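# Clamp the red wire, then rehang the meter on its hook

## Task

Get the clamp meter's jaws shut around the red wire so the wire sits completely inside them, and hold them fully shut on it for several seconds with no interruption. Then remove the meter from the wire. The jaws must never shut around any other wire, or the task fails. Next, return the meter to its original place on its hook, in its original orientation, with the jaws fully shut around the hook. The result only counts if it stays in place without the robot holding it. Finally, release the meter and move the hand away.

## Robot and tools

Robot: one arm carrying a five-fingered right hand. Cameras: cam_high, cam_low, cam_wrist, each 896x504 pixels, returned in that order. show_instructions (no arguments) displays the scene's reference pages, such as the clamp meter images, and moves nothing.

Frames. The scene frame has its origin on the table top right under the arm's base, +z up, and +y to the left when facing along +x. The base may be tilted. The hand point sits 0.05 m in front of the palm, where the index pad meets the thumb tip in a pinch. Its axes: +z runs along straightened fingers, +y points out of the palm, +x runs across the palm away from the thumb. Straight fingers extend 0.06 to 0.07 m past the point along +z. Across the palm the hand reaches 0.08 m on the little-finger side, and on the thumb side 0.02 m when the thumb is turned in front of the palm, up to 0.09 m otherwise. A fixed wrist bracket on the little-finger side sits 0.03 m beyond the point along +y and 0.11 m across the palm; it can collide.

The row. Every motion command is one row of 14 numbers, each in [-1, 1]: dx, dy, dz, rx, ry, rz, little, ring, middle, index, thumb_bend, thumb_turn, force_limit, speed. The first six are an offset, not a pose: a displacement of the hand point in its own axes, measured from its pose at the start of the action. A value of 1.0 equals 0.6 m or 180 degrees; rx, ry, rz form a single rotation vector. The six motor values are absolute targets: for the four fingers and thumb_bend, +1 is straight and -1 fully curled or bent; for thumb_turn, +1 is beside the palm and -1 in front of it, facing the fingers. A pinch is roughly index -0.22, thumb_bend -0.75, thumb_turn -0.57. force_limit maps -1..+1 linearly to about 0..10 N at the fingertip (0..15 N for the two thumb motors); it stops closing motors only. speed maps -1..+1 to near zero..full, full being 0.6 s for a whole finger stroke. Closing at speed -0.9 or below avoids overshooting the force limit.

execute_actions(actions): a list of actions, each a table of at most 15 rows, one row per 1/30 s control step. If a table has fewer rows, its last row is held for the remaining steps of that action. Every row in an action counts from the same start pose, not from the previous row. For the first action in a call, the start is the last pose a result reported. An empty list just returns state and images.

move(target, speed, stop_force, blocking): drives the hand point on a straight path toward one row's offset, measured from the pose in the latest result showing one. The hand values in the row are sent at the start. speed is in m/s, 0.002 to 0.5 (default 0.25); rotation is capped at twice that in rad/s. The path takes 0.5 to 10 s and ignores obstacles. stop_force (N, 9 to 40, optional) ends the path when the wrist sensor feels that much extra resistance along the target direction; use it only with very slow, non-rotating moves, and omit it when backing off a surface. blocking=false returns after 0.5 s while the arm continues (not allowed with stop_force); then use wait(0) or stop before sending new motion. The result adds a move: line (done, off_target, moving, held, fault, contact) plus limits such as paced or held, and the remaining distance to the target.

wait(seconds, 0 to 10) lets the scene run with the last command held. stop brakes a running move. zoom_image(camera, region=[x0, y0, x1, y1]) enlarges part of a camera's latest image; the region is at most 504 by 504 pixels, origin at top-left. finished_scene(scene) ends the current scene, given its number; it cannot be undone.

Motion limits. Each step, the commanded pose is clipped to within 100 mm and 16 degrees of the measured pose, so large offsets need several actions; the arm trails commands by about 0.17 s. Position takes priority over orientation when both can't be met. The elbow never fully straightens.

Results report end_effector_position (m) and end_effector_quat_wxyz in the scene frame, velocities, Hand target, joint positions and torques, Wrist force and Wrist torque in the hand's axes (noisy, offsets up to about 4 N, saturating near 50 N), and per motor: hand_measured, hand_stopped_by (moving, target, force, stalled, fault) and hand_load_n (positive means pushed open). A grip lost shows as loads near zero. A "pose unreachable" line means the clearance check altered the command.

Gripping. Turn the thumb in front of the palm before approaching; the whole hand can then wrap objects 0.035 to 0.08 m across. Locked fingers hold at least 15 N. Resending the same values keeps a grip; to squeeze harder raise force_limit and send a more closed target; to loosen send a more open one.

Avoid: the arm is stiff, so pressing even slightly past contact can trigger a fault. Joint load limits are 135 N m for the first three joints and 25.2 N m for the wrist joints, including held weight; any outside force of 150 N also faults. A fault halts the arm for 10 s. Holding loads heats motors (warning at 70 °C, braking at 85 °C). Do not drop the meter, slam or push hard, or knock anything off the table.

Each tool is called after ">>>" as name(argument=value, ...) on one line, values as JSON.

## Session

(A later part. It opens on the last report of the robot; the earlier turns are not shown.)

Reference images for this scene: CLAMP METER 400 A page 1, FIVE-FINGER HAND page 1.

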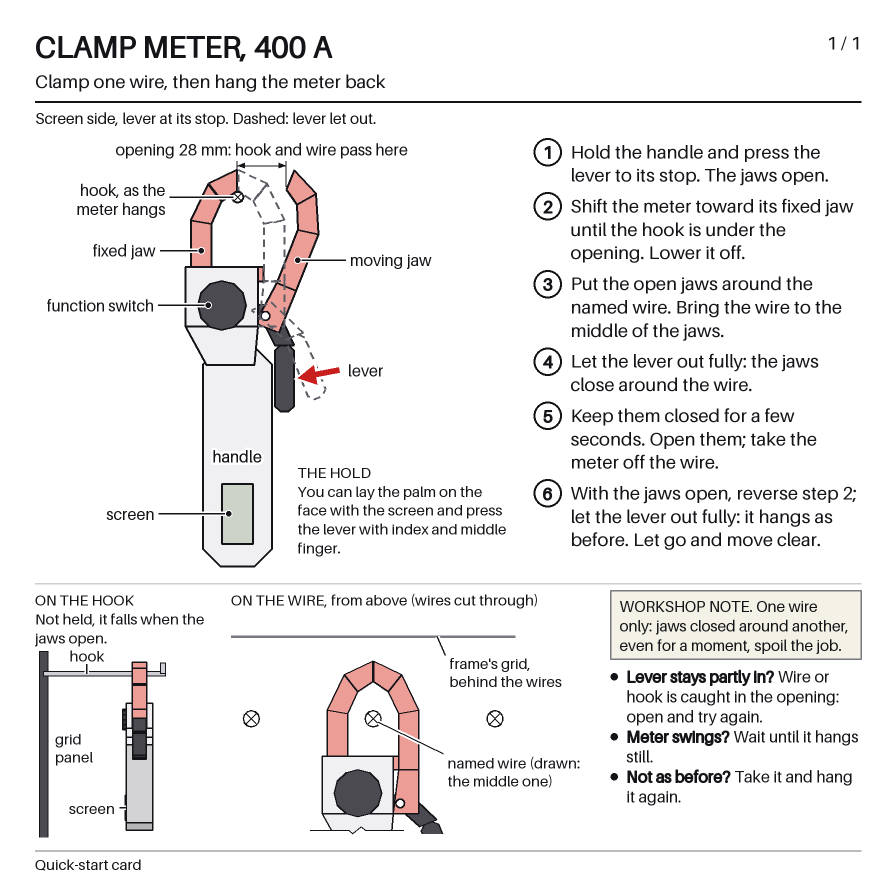

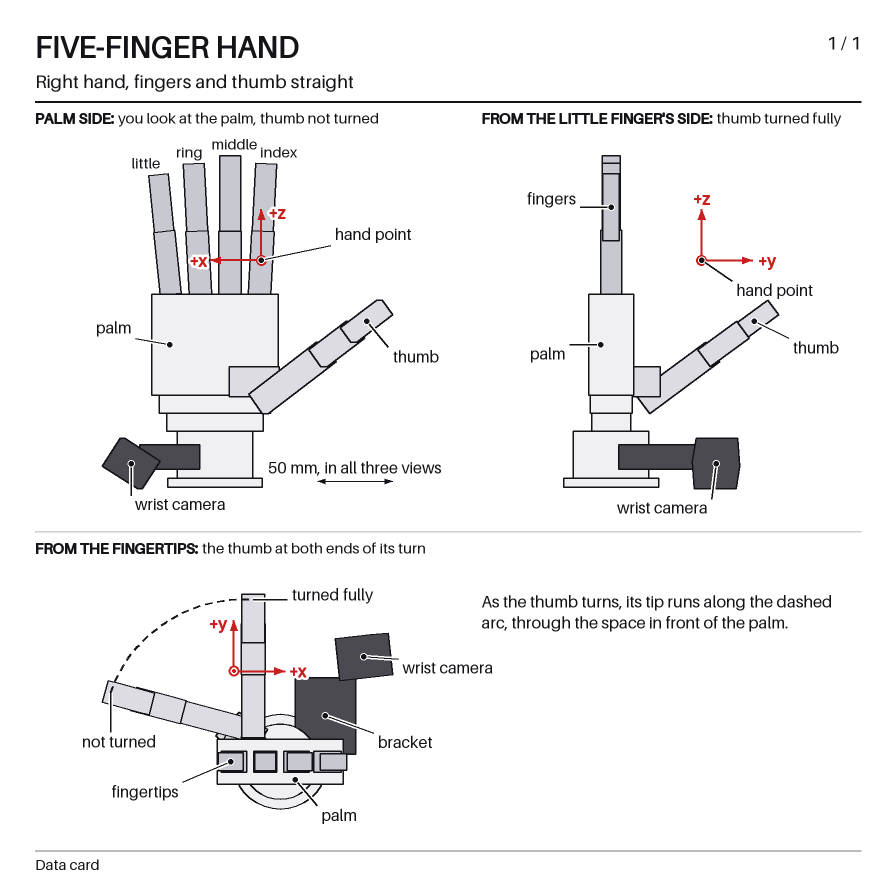

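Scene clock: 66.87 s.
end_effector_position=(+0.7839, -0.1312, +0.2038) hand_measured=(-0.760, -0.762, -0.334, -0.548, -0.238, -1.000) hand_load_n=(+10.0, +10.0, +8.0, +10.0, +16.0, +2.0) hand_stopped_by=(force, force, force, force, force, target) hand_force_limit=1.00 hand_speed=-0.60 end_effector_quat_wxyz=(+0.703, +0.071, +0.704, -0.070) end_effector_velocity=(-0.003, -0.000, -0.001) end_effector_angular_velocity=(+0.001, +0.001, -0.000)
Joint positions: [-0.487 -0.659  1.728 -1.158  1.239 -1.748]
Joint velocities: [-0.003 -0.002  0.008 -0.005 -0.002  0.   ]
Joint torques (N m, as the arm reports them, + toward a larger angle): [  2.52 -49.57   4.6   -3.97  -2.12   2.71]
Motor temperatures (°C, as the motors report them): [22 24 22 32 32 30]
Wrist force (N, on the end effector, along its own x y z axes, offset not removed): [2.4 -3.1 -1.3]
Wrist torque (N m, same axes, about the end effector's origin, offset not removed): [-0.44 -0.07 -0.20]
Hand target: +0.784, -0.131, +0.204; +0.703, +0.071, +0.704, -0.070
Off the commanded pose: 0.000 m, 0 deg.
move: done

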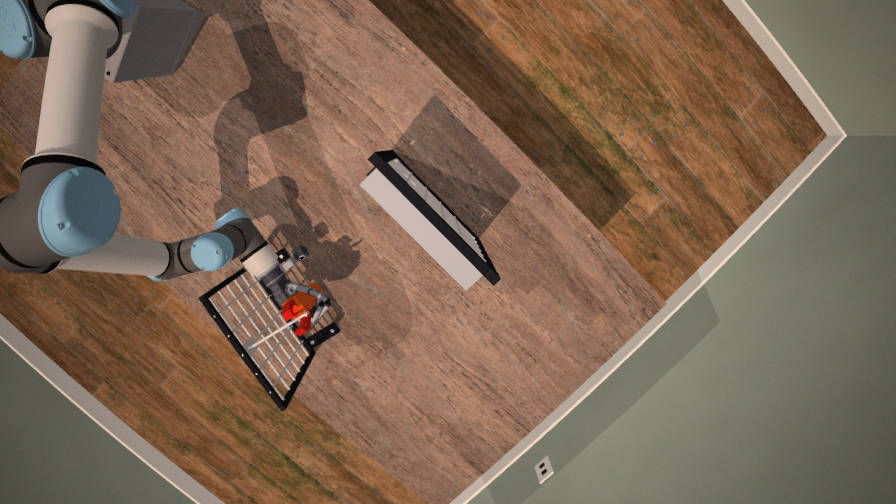

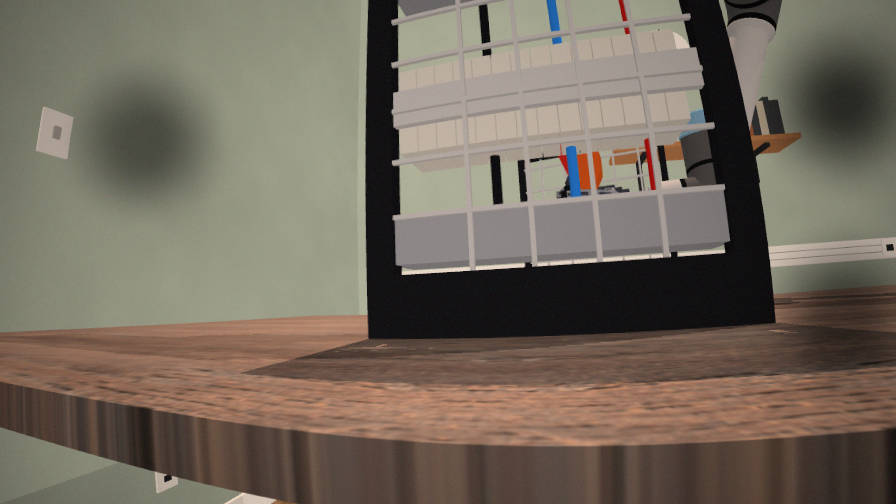

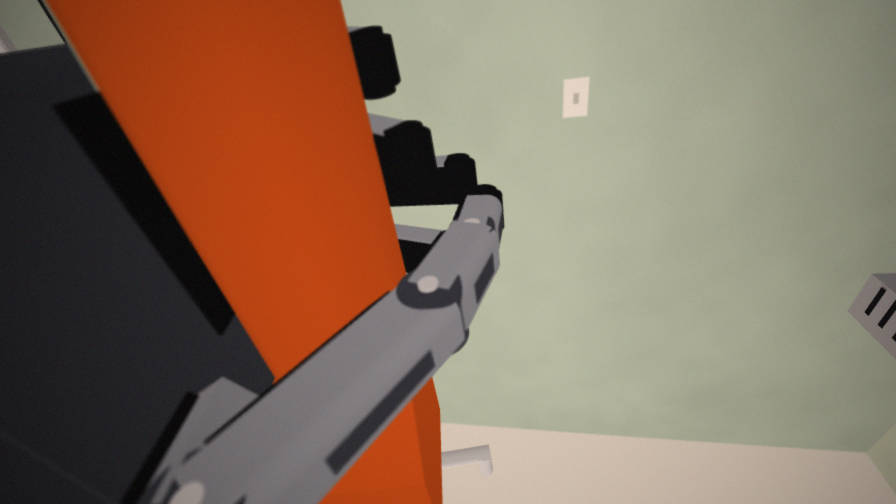

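>>> move(target=[0.06,0,-0.002,0,0,0,-1,-1,-1,-1,-1,-1,1,-0.6], speed=0.02, stop_force=10)

>>> move(target=[0,0.16,-0.16,0,0,0,-1,-1,-1,-1,-1,-1,1,-0.6], speed=0.1)

>>> move(target=[0,0,0,0,0,-0.5,-1,-1,-1,-1,-1,-1,1,-0.6])

>>> move(target=[0,0.08,0,0,-0.047,0,-1,-1,-1,-1,-1,-1,1,-0.6], speed=0.08)

Scene clock: 83.73 s.
end_effector_position=(+0.7827, -0.1309, +0.1682) hand_measured=(-0.760, -0.762, -0.334, -0.548, -0.238, -1.000) hand_load_n=(+10.0, +10.0, +8.0, +10.0, +16.0, +2.0) hand_stopped_by=(force, force, force, force, force, target) hand_force_limit=1.00 hand_speed=-0.60 end_effector_quat_wxyz=(+0.703, +0.071, +0.704, -0.070) end_effector_velocity=(-0.000, +0.001, -0.003) end_effector_angular_velocity=(+0.000, +0.000, +0.001)
Joint positions: [-0.498 -0.583  1.698 -1.205  1.227 -1.747]
Joint velocities: [-0.     0.006 -0.002 -0.003 -0.001  0.   ]
Joint torques (N m, as the arm reports them, + toward a larger angle): [  2.83 -37.73 -22.83  -4.12  -2.14   2.68]
Motor temperatures (°C, as the motors report them): [22 24 22 32 32 30]
Wrist force (N, on the end effector, along its own x y z axes, offset not removed): [1.8 -0.7 1.2]
Wrist torque (N m, same axes, about the end effector's origin, offset not removed): [-0.07 -0.11 0.21]
Hand target: +0.783, -0.131, +0.168; +0.703, +0.071, +0.704, -0.070
Off the commanded pose: 0.000 m, 0 deg.
move: done

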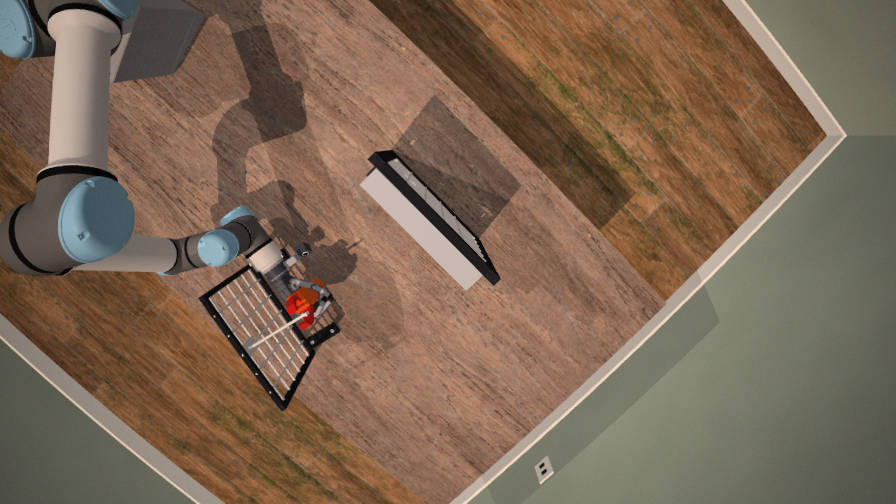

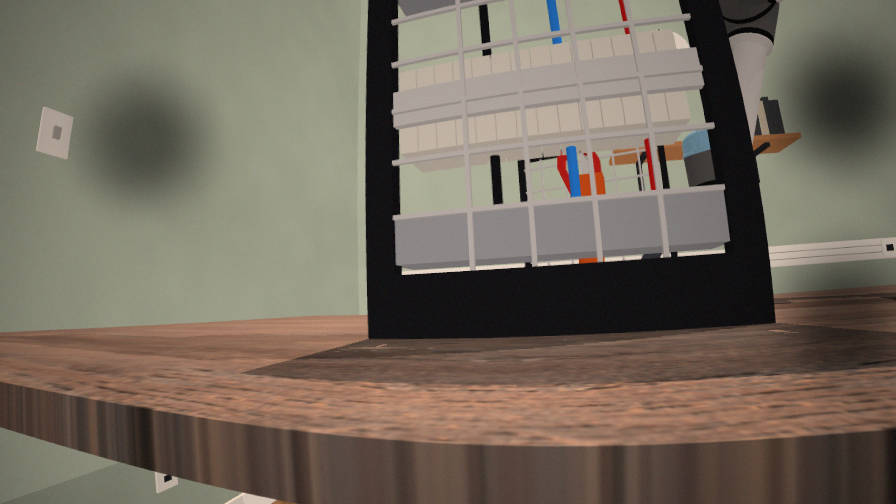

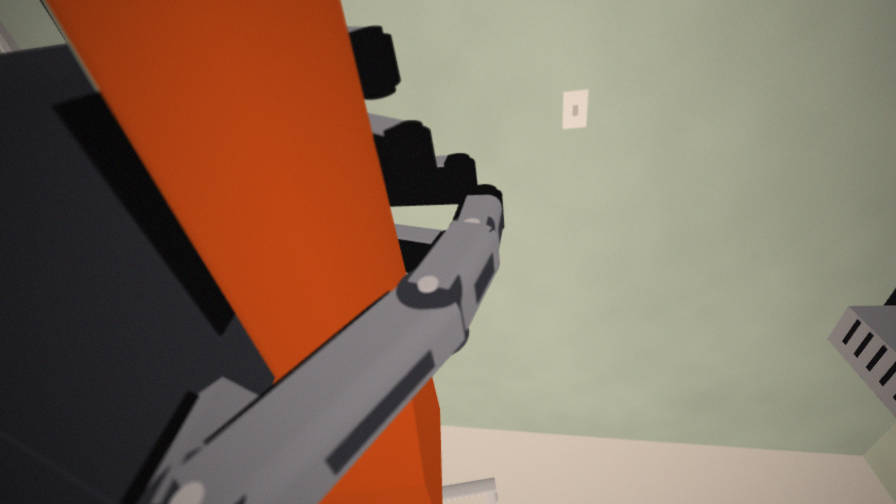

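Scene clock: 85.60 s.
end_effector_position=(+0.7077, -0.0181, +0.1684) hand_measured=(-0.760, -0.762, -0.334, -0.548, -0.238, -1.000) hand_load_n=(+10.0, +10.0, +8.0, +10.0, +16.0, +2.0) hand_stopped_by=(force, force, force, force, force, target) hand_force_limit=1.00 hand_speed=-0.60 end_effector_quat_wxyz=(+0.703, +0.071, +0.704, -0.070) end_effector_velocity=(-0.002, +0.003, +0.000) end_effector_angular_velocity=(+0.000, -0.000, +0.001)
Joint positions: [-0.366 -0.596  1.968 -1.459  1.359 -1.759]
Joint velocities: [ 0.005  0.     0.005 -0.005  0.003 -0.   ]
Joint torques (N m, as the arm reports them, + toward a larger angle): [ 20.77 -33.44  10.58  -4.22   1.23  -2.17]
Motor temperatures (°C, as the motors report them): [22 24 22 32 32 30]
Wrist force (N, on the end effector, along its own x y z axes, offset not removed): [4.1 -4.1 0.6]
Wrist torque (N m, same axes, about the end effector's origin, offset not removed): [-0.48 -0.23 0.06]
Hand target: +0.708, -0.018, +0.168; +0.703, +0.071, +0.704, -0.070
Off the commanded pose: 0.000 m, 0 deg.
move: done

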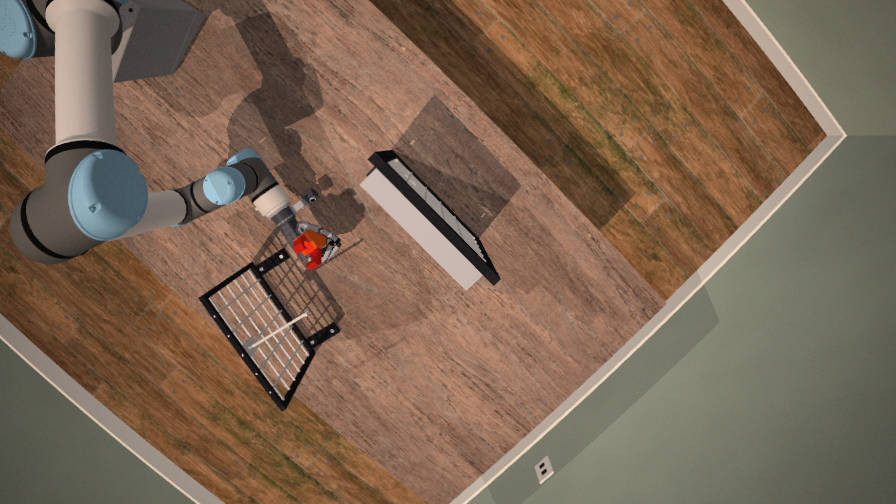

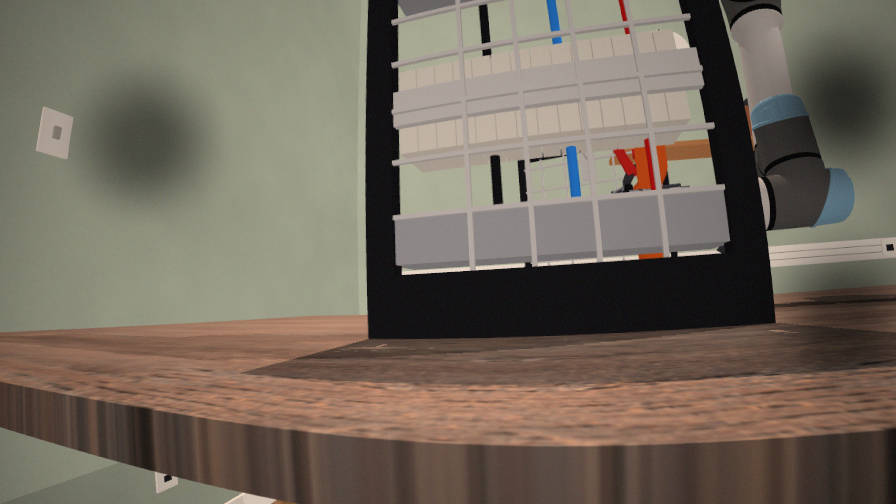

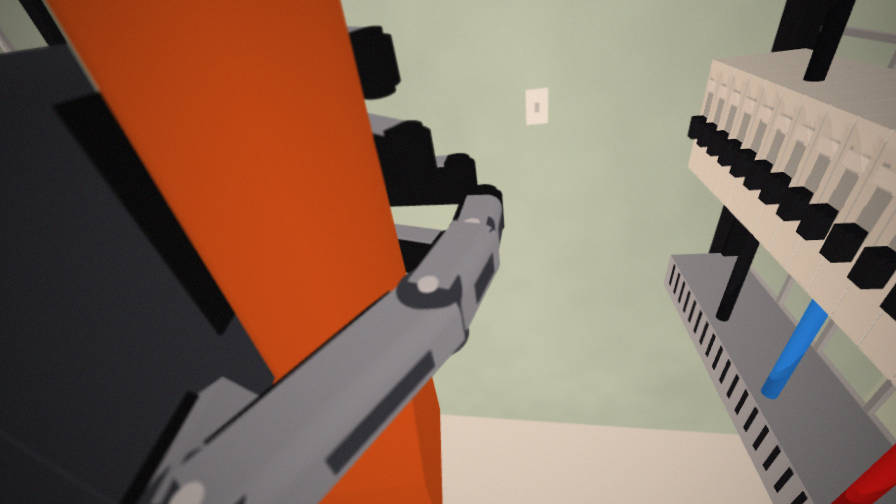

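Scene clock: 89.30 s.
end_effector_position=(+0.7077, -0.0180, +0.1684) hand_measured=(-0.760, -0.762, -0.334, -0.548, -0.238, -1.000) hand_load_n=(+10.0, +10.0, +8.0, +10.0, +16.0, +2.0) hand_stopped_by=(force, force, force, force, force, target) hand_force_limit=1.00 hand_speed=-0.60 end_effector_quat_wxyz=(+0.448, -0.448, +0.548, -0.546) end_effector_velocity=(-0.000, +0.001, -0.000) end_effector_angular_velocity=(-0.013, +0.004, +0.001)
Joint positions: [-0.262 -0.802  2.027 -1.309  1.463 -3.337]
Joint velocities: [ 0.003 -0.001  0.     0.002  0.002 -0.014]
Joint torques (N m, as the arm reports them, + toward a larger angle): [ 19.7  -44.58 -21.24   0.15   1.13  -2.3 ]
Motor temperatures (°C, as the motors report them): [22 24 22 32 32 30]
Wrist force (N, on the end effector, along its own x y z axes, offset not removed): [2.7 -0.5 0.4]
Wrist torque (N m, same axes, about the end effector's origin, offset not removed): [-0.40 -0.43 -0.03]
Hand target: +0.708, -0.018, +0.168; +0.448, -0.448, +0.548, -0.546
Off the commanded pose: 0.000 m, 0 deg.
move: done

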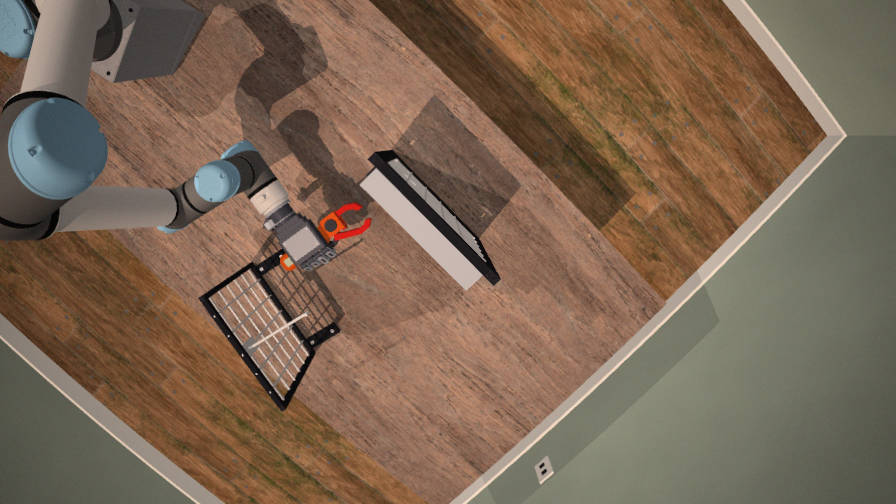

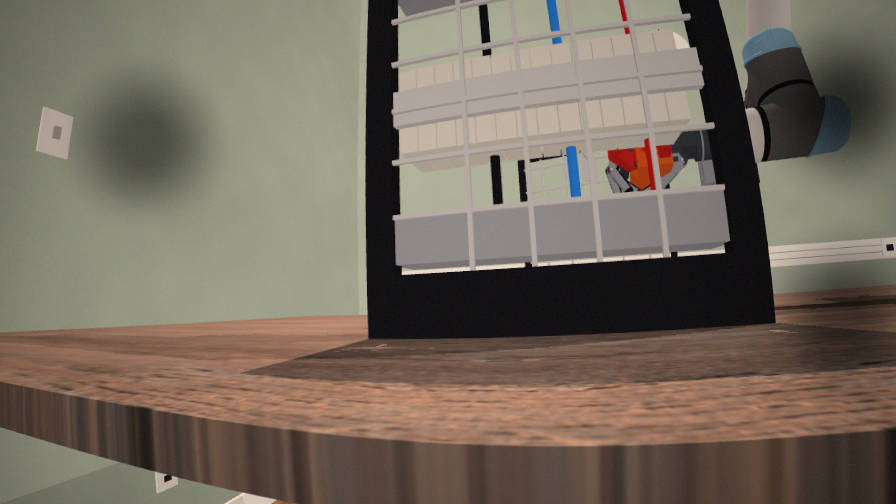

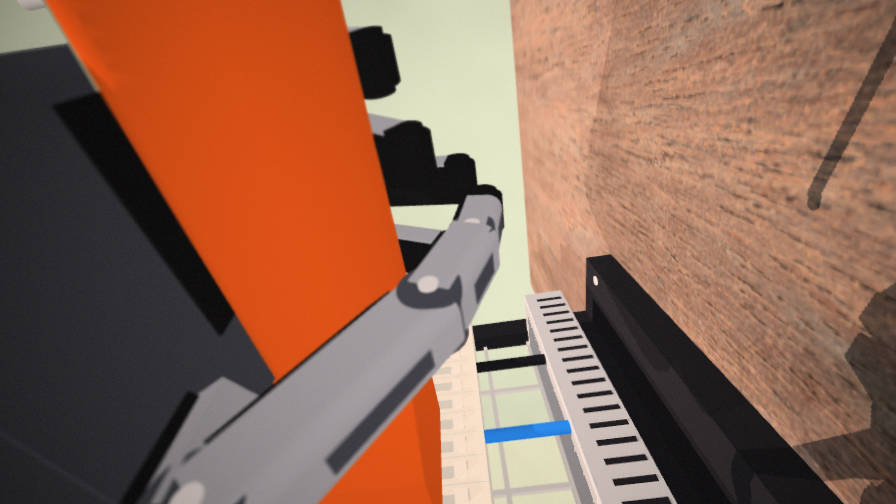

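Scene clock: 90.67 s.
end_effector_position=(+0.7076, -0.0179, +0.1207) hand_measured=(-0.760, -0.762, -0.334, -0.548, -0.236, -1.000) hand_load_n=(+10.0, +10.0, +7.5, +10.0, +16.0, +2.0) hand_stopped_by=(force, force, force, force, force, target) hand_force_limit=1.00 hand_speed=-0.60 end_effector_quat_wxyz=(+0.487, -0.486, +0.514, -0.512) end_effector_velocity=(+0.001, -0.001, -0.001) end_effector_angular_velocity=(-0.001, -0.003, +0.007)
Joint positions: [-0.36  -0.702  1.985 -1.341  1.221 -3.337]
Joint velocities: [-0.005  0.005 -0.005 -0.001 -0.013 -0.   ]
Joint torques (N m, as the arm reports them, + toward a larger angle): [  1.57 -32.82 -19.67  -4.14  -2.09  -2.15]
Motor temperatures (°C, as the motors report them): [22 24 22 32 32 30]
Wrist force (N, on the end effector, along its own x y z axes, offset not removed): [-0.6 -0.9 -0.2]
Wrist torque (N m, same axes, about the end effector's origin, offset not removed): [-0.40 0.22 -0.09]
Hand target: +0.708, -0.018, +0.120; +0.487, -0.487, +0.514, -0.512
Off the commanded pose: 0.000 m, 0 deg.
move: done

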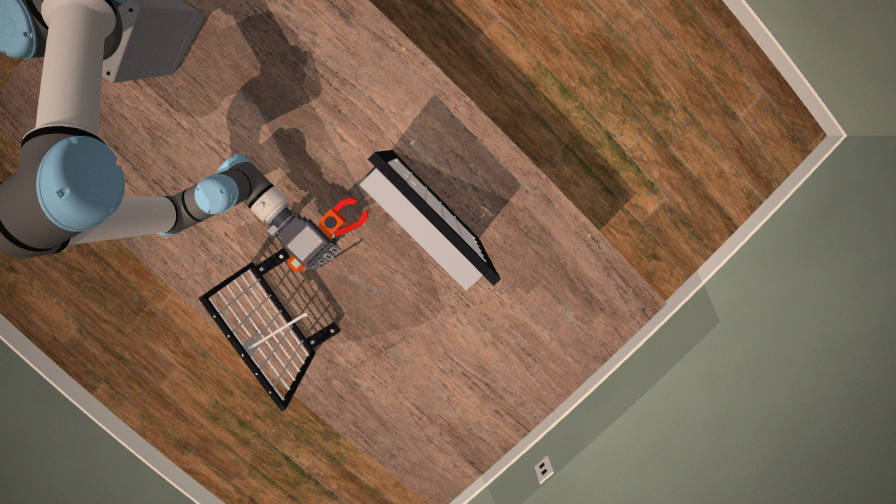

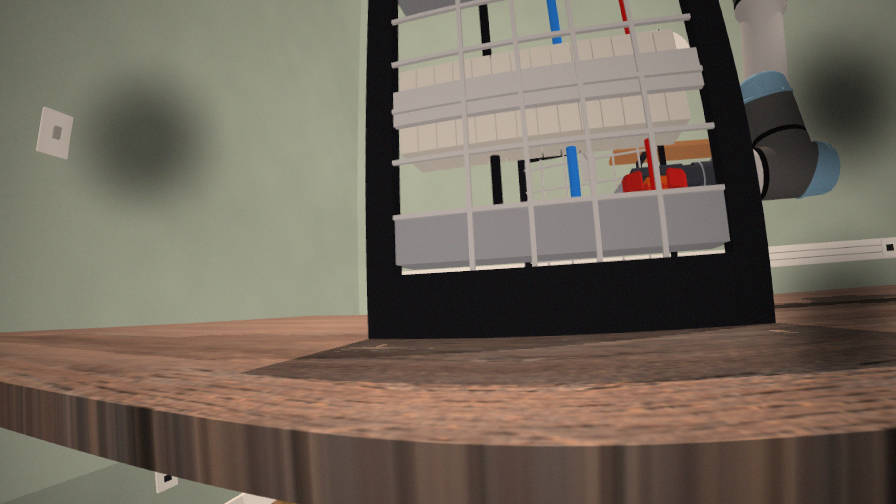

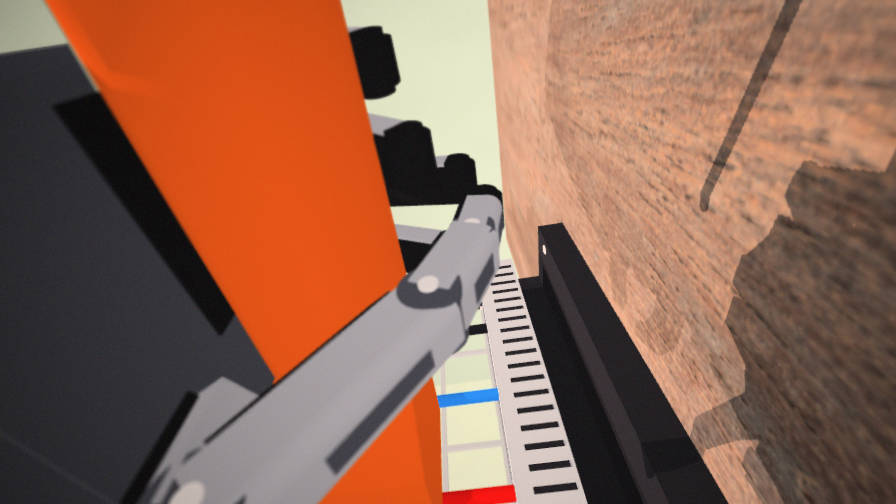

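>>> move(target=[-0.07,0.008,0.012,0,0,0,-1,-1,-1,-1,-1,-1,1,-0.6], speed=0.03, stop_force=10)

>>> zoom_image(camera="cam_low", region=[550, 100, 750, 220])

Scene clock: 97.43 s.
end_effector_position=(+0.7169, +0.0234, +0.1160) hand_measured=(-0.760, -0.762, -0.334, -0.548, -0.236, -1.000) hand_load_n=(+10.0, +10.0, +7.5, +10.0, +16.0, +2.0) hand_stopped_by=(force, force, force, force, force, target) hand_force_limit=1.00 hand_speed=-0.60 end_effector_quat_wxyz=(+0.487, -0.486, +0.514, -0.512) end_effector_velocity=(+0.000, +0.003, -0.001) end_effector_angular_velocity=(+0.000, +0.000, +0.003)
Joint positions: [-0.269 -0.664  1.954 -1.345  1.311 -3.342]
Joint velocities: [ 0.005  0.003 -0.002 -0.     0.002 -0.   ]
Joint torques (N m, as the arm reports them, + toward a larger angle): [ 20.49 -33.47 -19.59  -3.75   1.36  -2.31]
Motor temperatures (°C, as the motors report them): [22 24 22 32 32 30]
Wrist force (N, on the end effector, along its own x y z axes, offset not removed): [0.8 -0.5 -1.3]
Wrist torque (N m, same axes, about the end effector's origin, offset not removed): [-0.25 -0.10 -0.16]
Hand target: +0.717, +0.024, +0.116; +0.487, -0.486, +0.514, -0.512
Off the commanded pose: 0.000 m, 0 deg.
move: done

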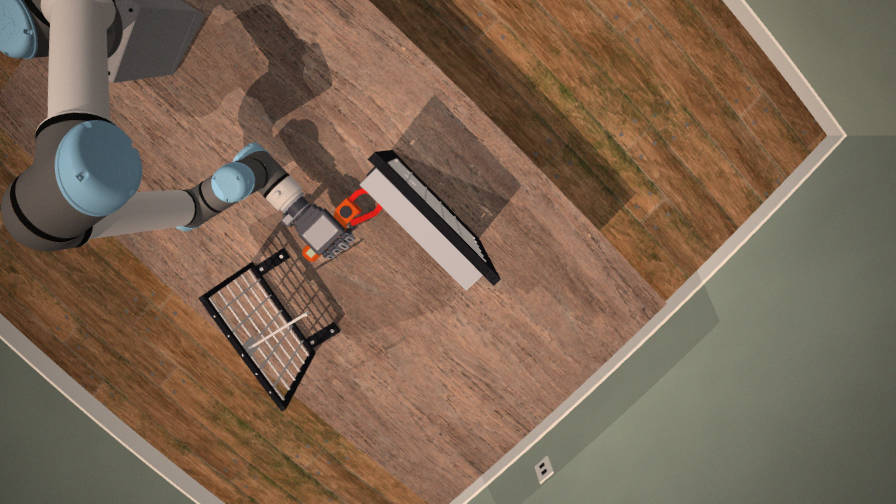

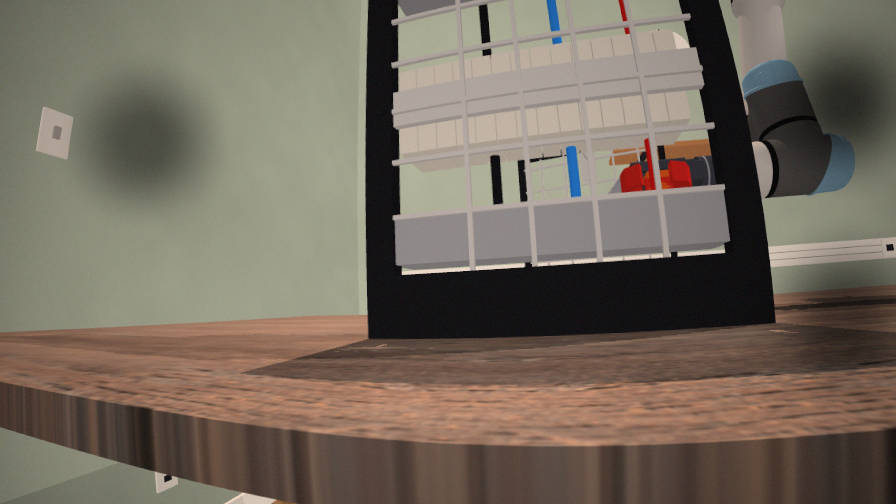

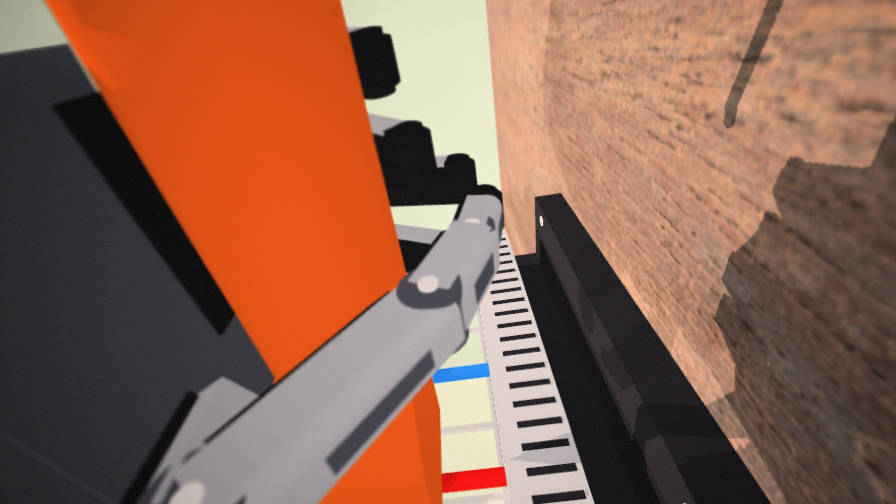

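Region (550, 100, 750, 220) of cam_low's 896x504 image, scaled by 2.520, with more detail than that image has; it fills the top 302 rows of this view, and the rest is white.

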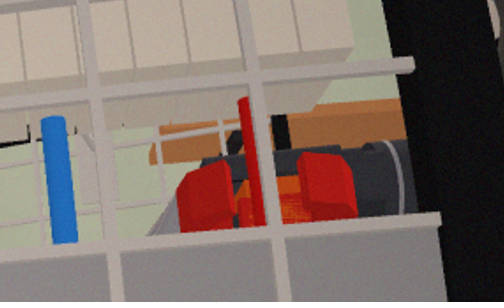

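>>> move(target=[-0.045,0,0.016,0,0,0,-1,-1,-1,-1,-1,-1,1,-0.6], speed=0.02, stop_force=9)

>>> move(target=[-0.03,0,0,0,0,0,-1,-1,-1,-1,-1,-1,1,-0.6], speed=0.012, stop_force=9)

>>> zoom_image(camera="cam_low", region=[550, 100, 750, 220])

Scene clock: 106.43 s.
end_effector_position=(+0.7277, +0.0496, +0.1161) hand_measured=(-0.760, -0.762, -0.334, -0.548, -0.236, -1.000) hand_load_n=(+10.0, +10.0, +7.5, +10.0, +16.0, +2.0) hand_stopped_by=(force, force, force, force, force, target) hand_force_limit=1.00 hand_speed=-0.60 end_effector_quat_wxyz=(+0.487, -0.486, +0.514, -0.512) end_effector_velocity=(+0.001, +0.003, -0.000) end_effector_angular_velocity=(+0.000, +0.001, +0.000)
Joint positions: [-0.209 -0.643  1.916 -1.328  1.372 -3.345]
Joint velocities: [ 0.006  0.003 -0.004  0.002  0.006 -0.   ]
Joint torques (N m, as the arm reports them, + toward a larger angle): [ 20.5  -33.77 -20.3    0.06   1.3   -2.29]
Motor temperatures (°C, as the motors report them): [22 24 22 32 32 30]
Wrist force (N, on the end effector, along its own x y z axes, offset not removed): [-1.5 -0.4 1.3]
Wrist torque (N m, same axes, about the end effector's origin, offset not removed): [-0.53 0.26 -0.06]
Hand target: +0.728, +0.050, +0.116; +0.487, -0.486, +0.514, -0.512
Off the commanded pose: 0.000 m, 0 deg.
move: done

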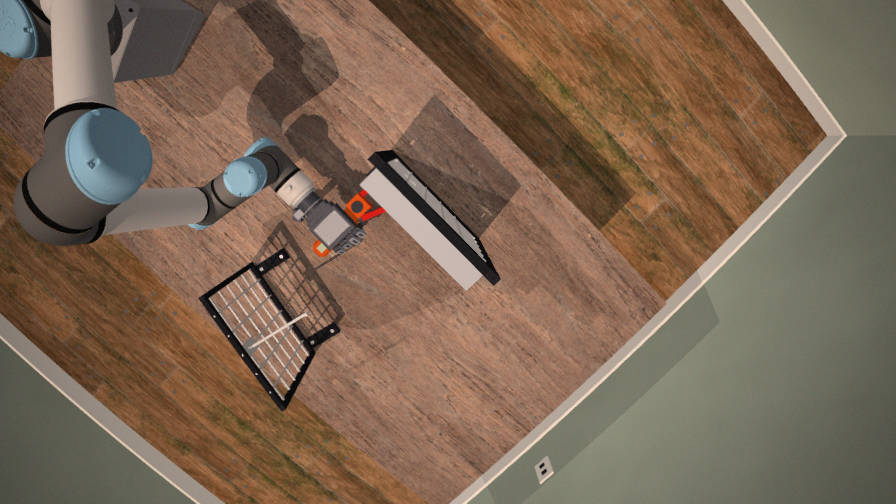

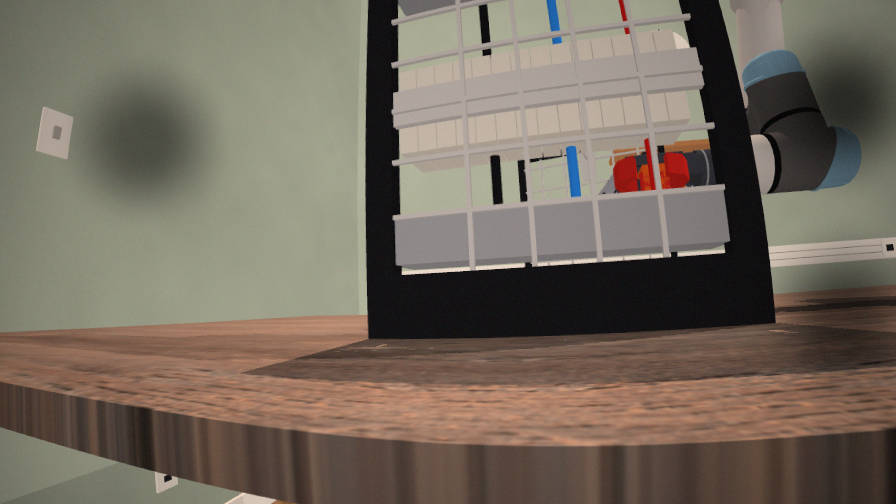

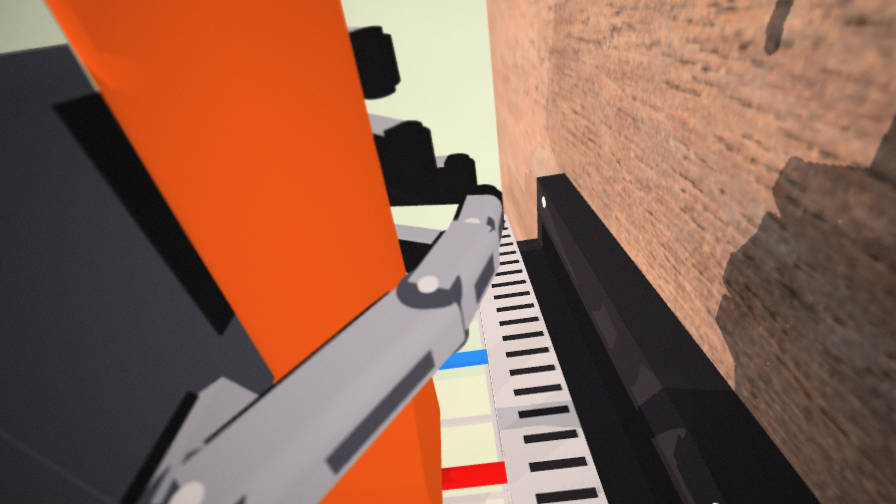

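Scene clock: 108.17 s.
end_effector_position=(+0.7286, +0.0672, +0.1161) hand_measured=(-0.760, -0.762, -0.334, -0.548, -0.236, -1.000) hand_load_n=(+10.0, +10.0, +7.5, +10.0, +16.0, +2.0) hand_stopped_by=(force, force, force, force, force, target) hand_force_limit=1.00 hand_speed=-0.60 end_effector_quat_wxyz=(+0.487, -0.486, +0.514, -0.512) end_effector_velocity=(-0.000, +0.004, +0.000) end_effector_angular_velocity=(-0.000, -0.000, +0.002)
Joint positions: [-0.172 -0.633  1.907 -1.329  1.409 -3.347]
Joint velocities: [ 0.007  0.001 -0.001 -0.     0.005 -0.   ]
Joint torques (N m, as the arm reports them, + toward a larger angle): [ 21.49 -34.85 -20.42  -4.26   1.08  -2.18]
Motor temperatures (°C, as the motors report them): [22 24 22 32 32 30]
Wrist force (N, on the end effector, along its own x y z axes, offset not removed): [-0.4 3.0 2.2]
Wrist torque (N m, same axes, about the end effector's origin, offset not removed): [-0.01 0.12 0.18]
Hand target: +0.729, +0.068, +0.116; +0.487, -0.486, +0.514, -0.512
Off the commanded pose: 0.000 m, 0 deg.
move: done

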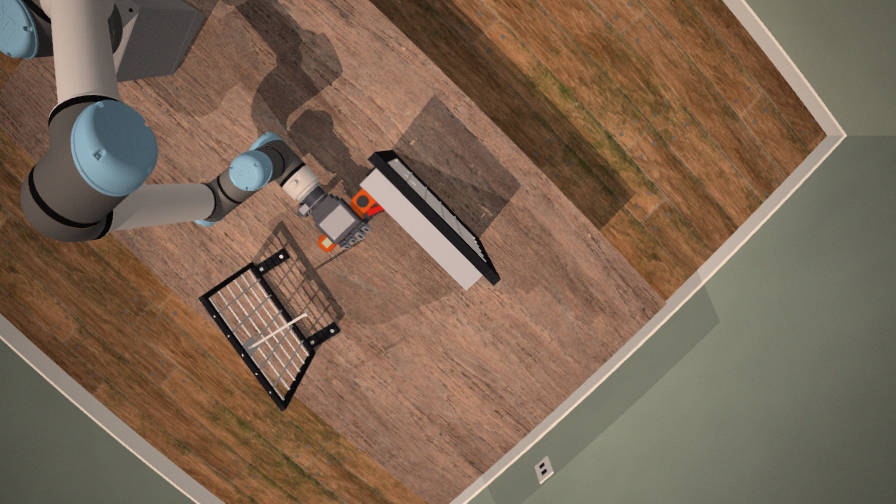

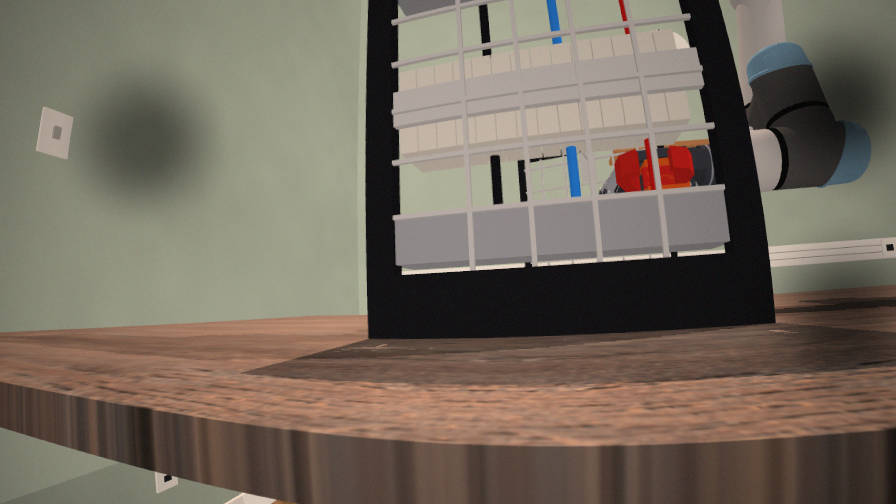

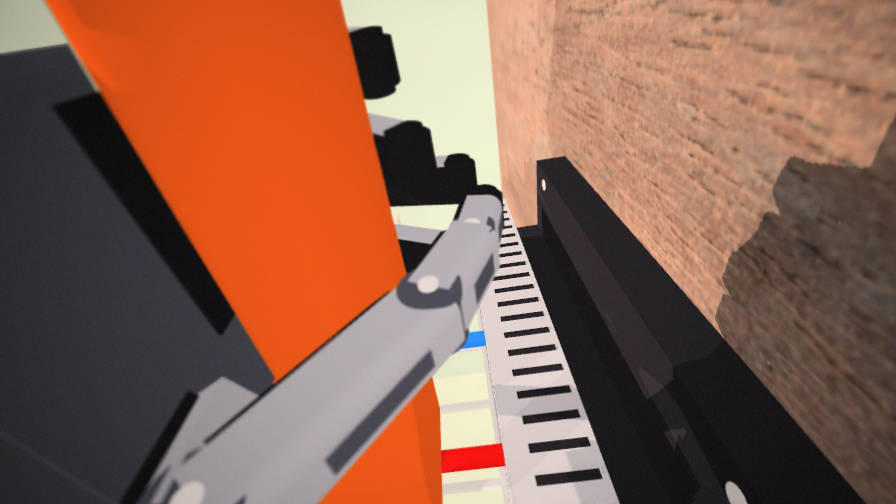

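Region (550, 100, 750, 220) of cam_low's 896x504 image, scaled by 2.520, with more detail than that image has; it fills the top 302 rows of this view, and the rest is white.

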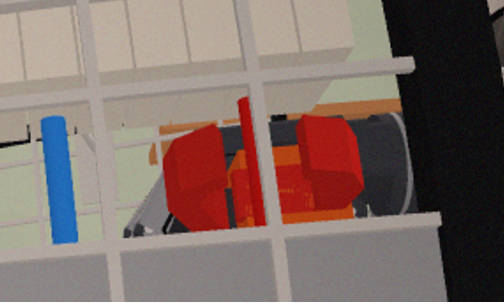

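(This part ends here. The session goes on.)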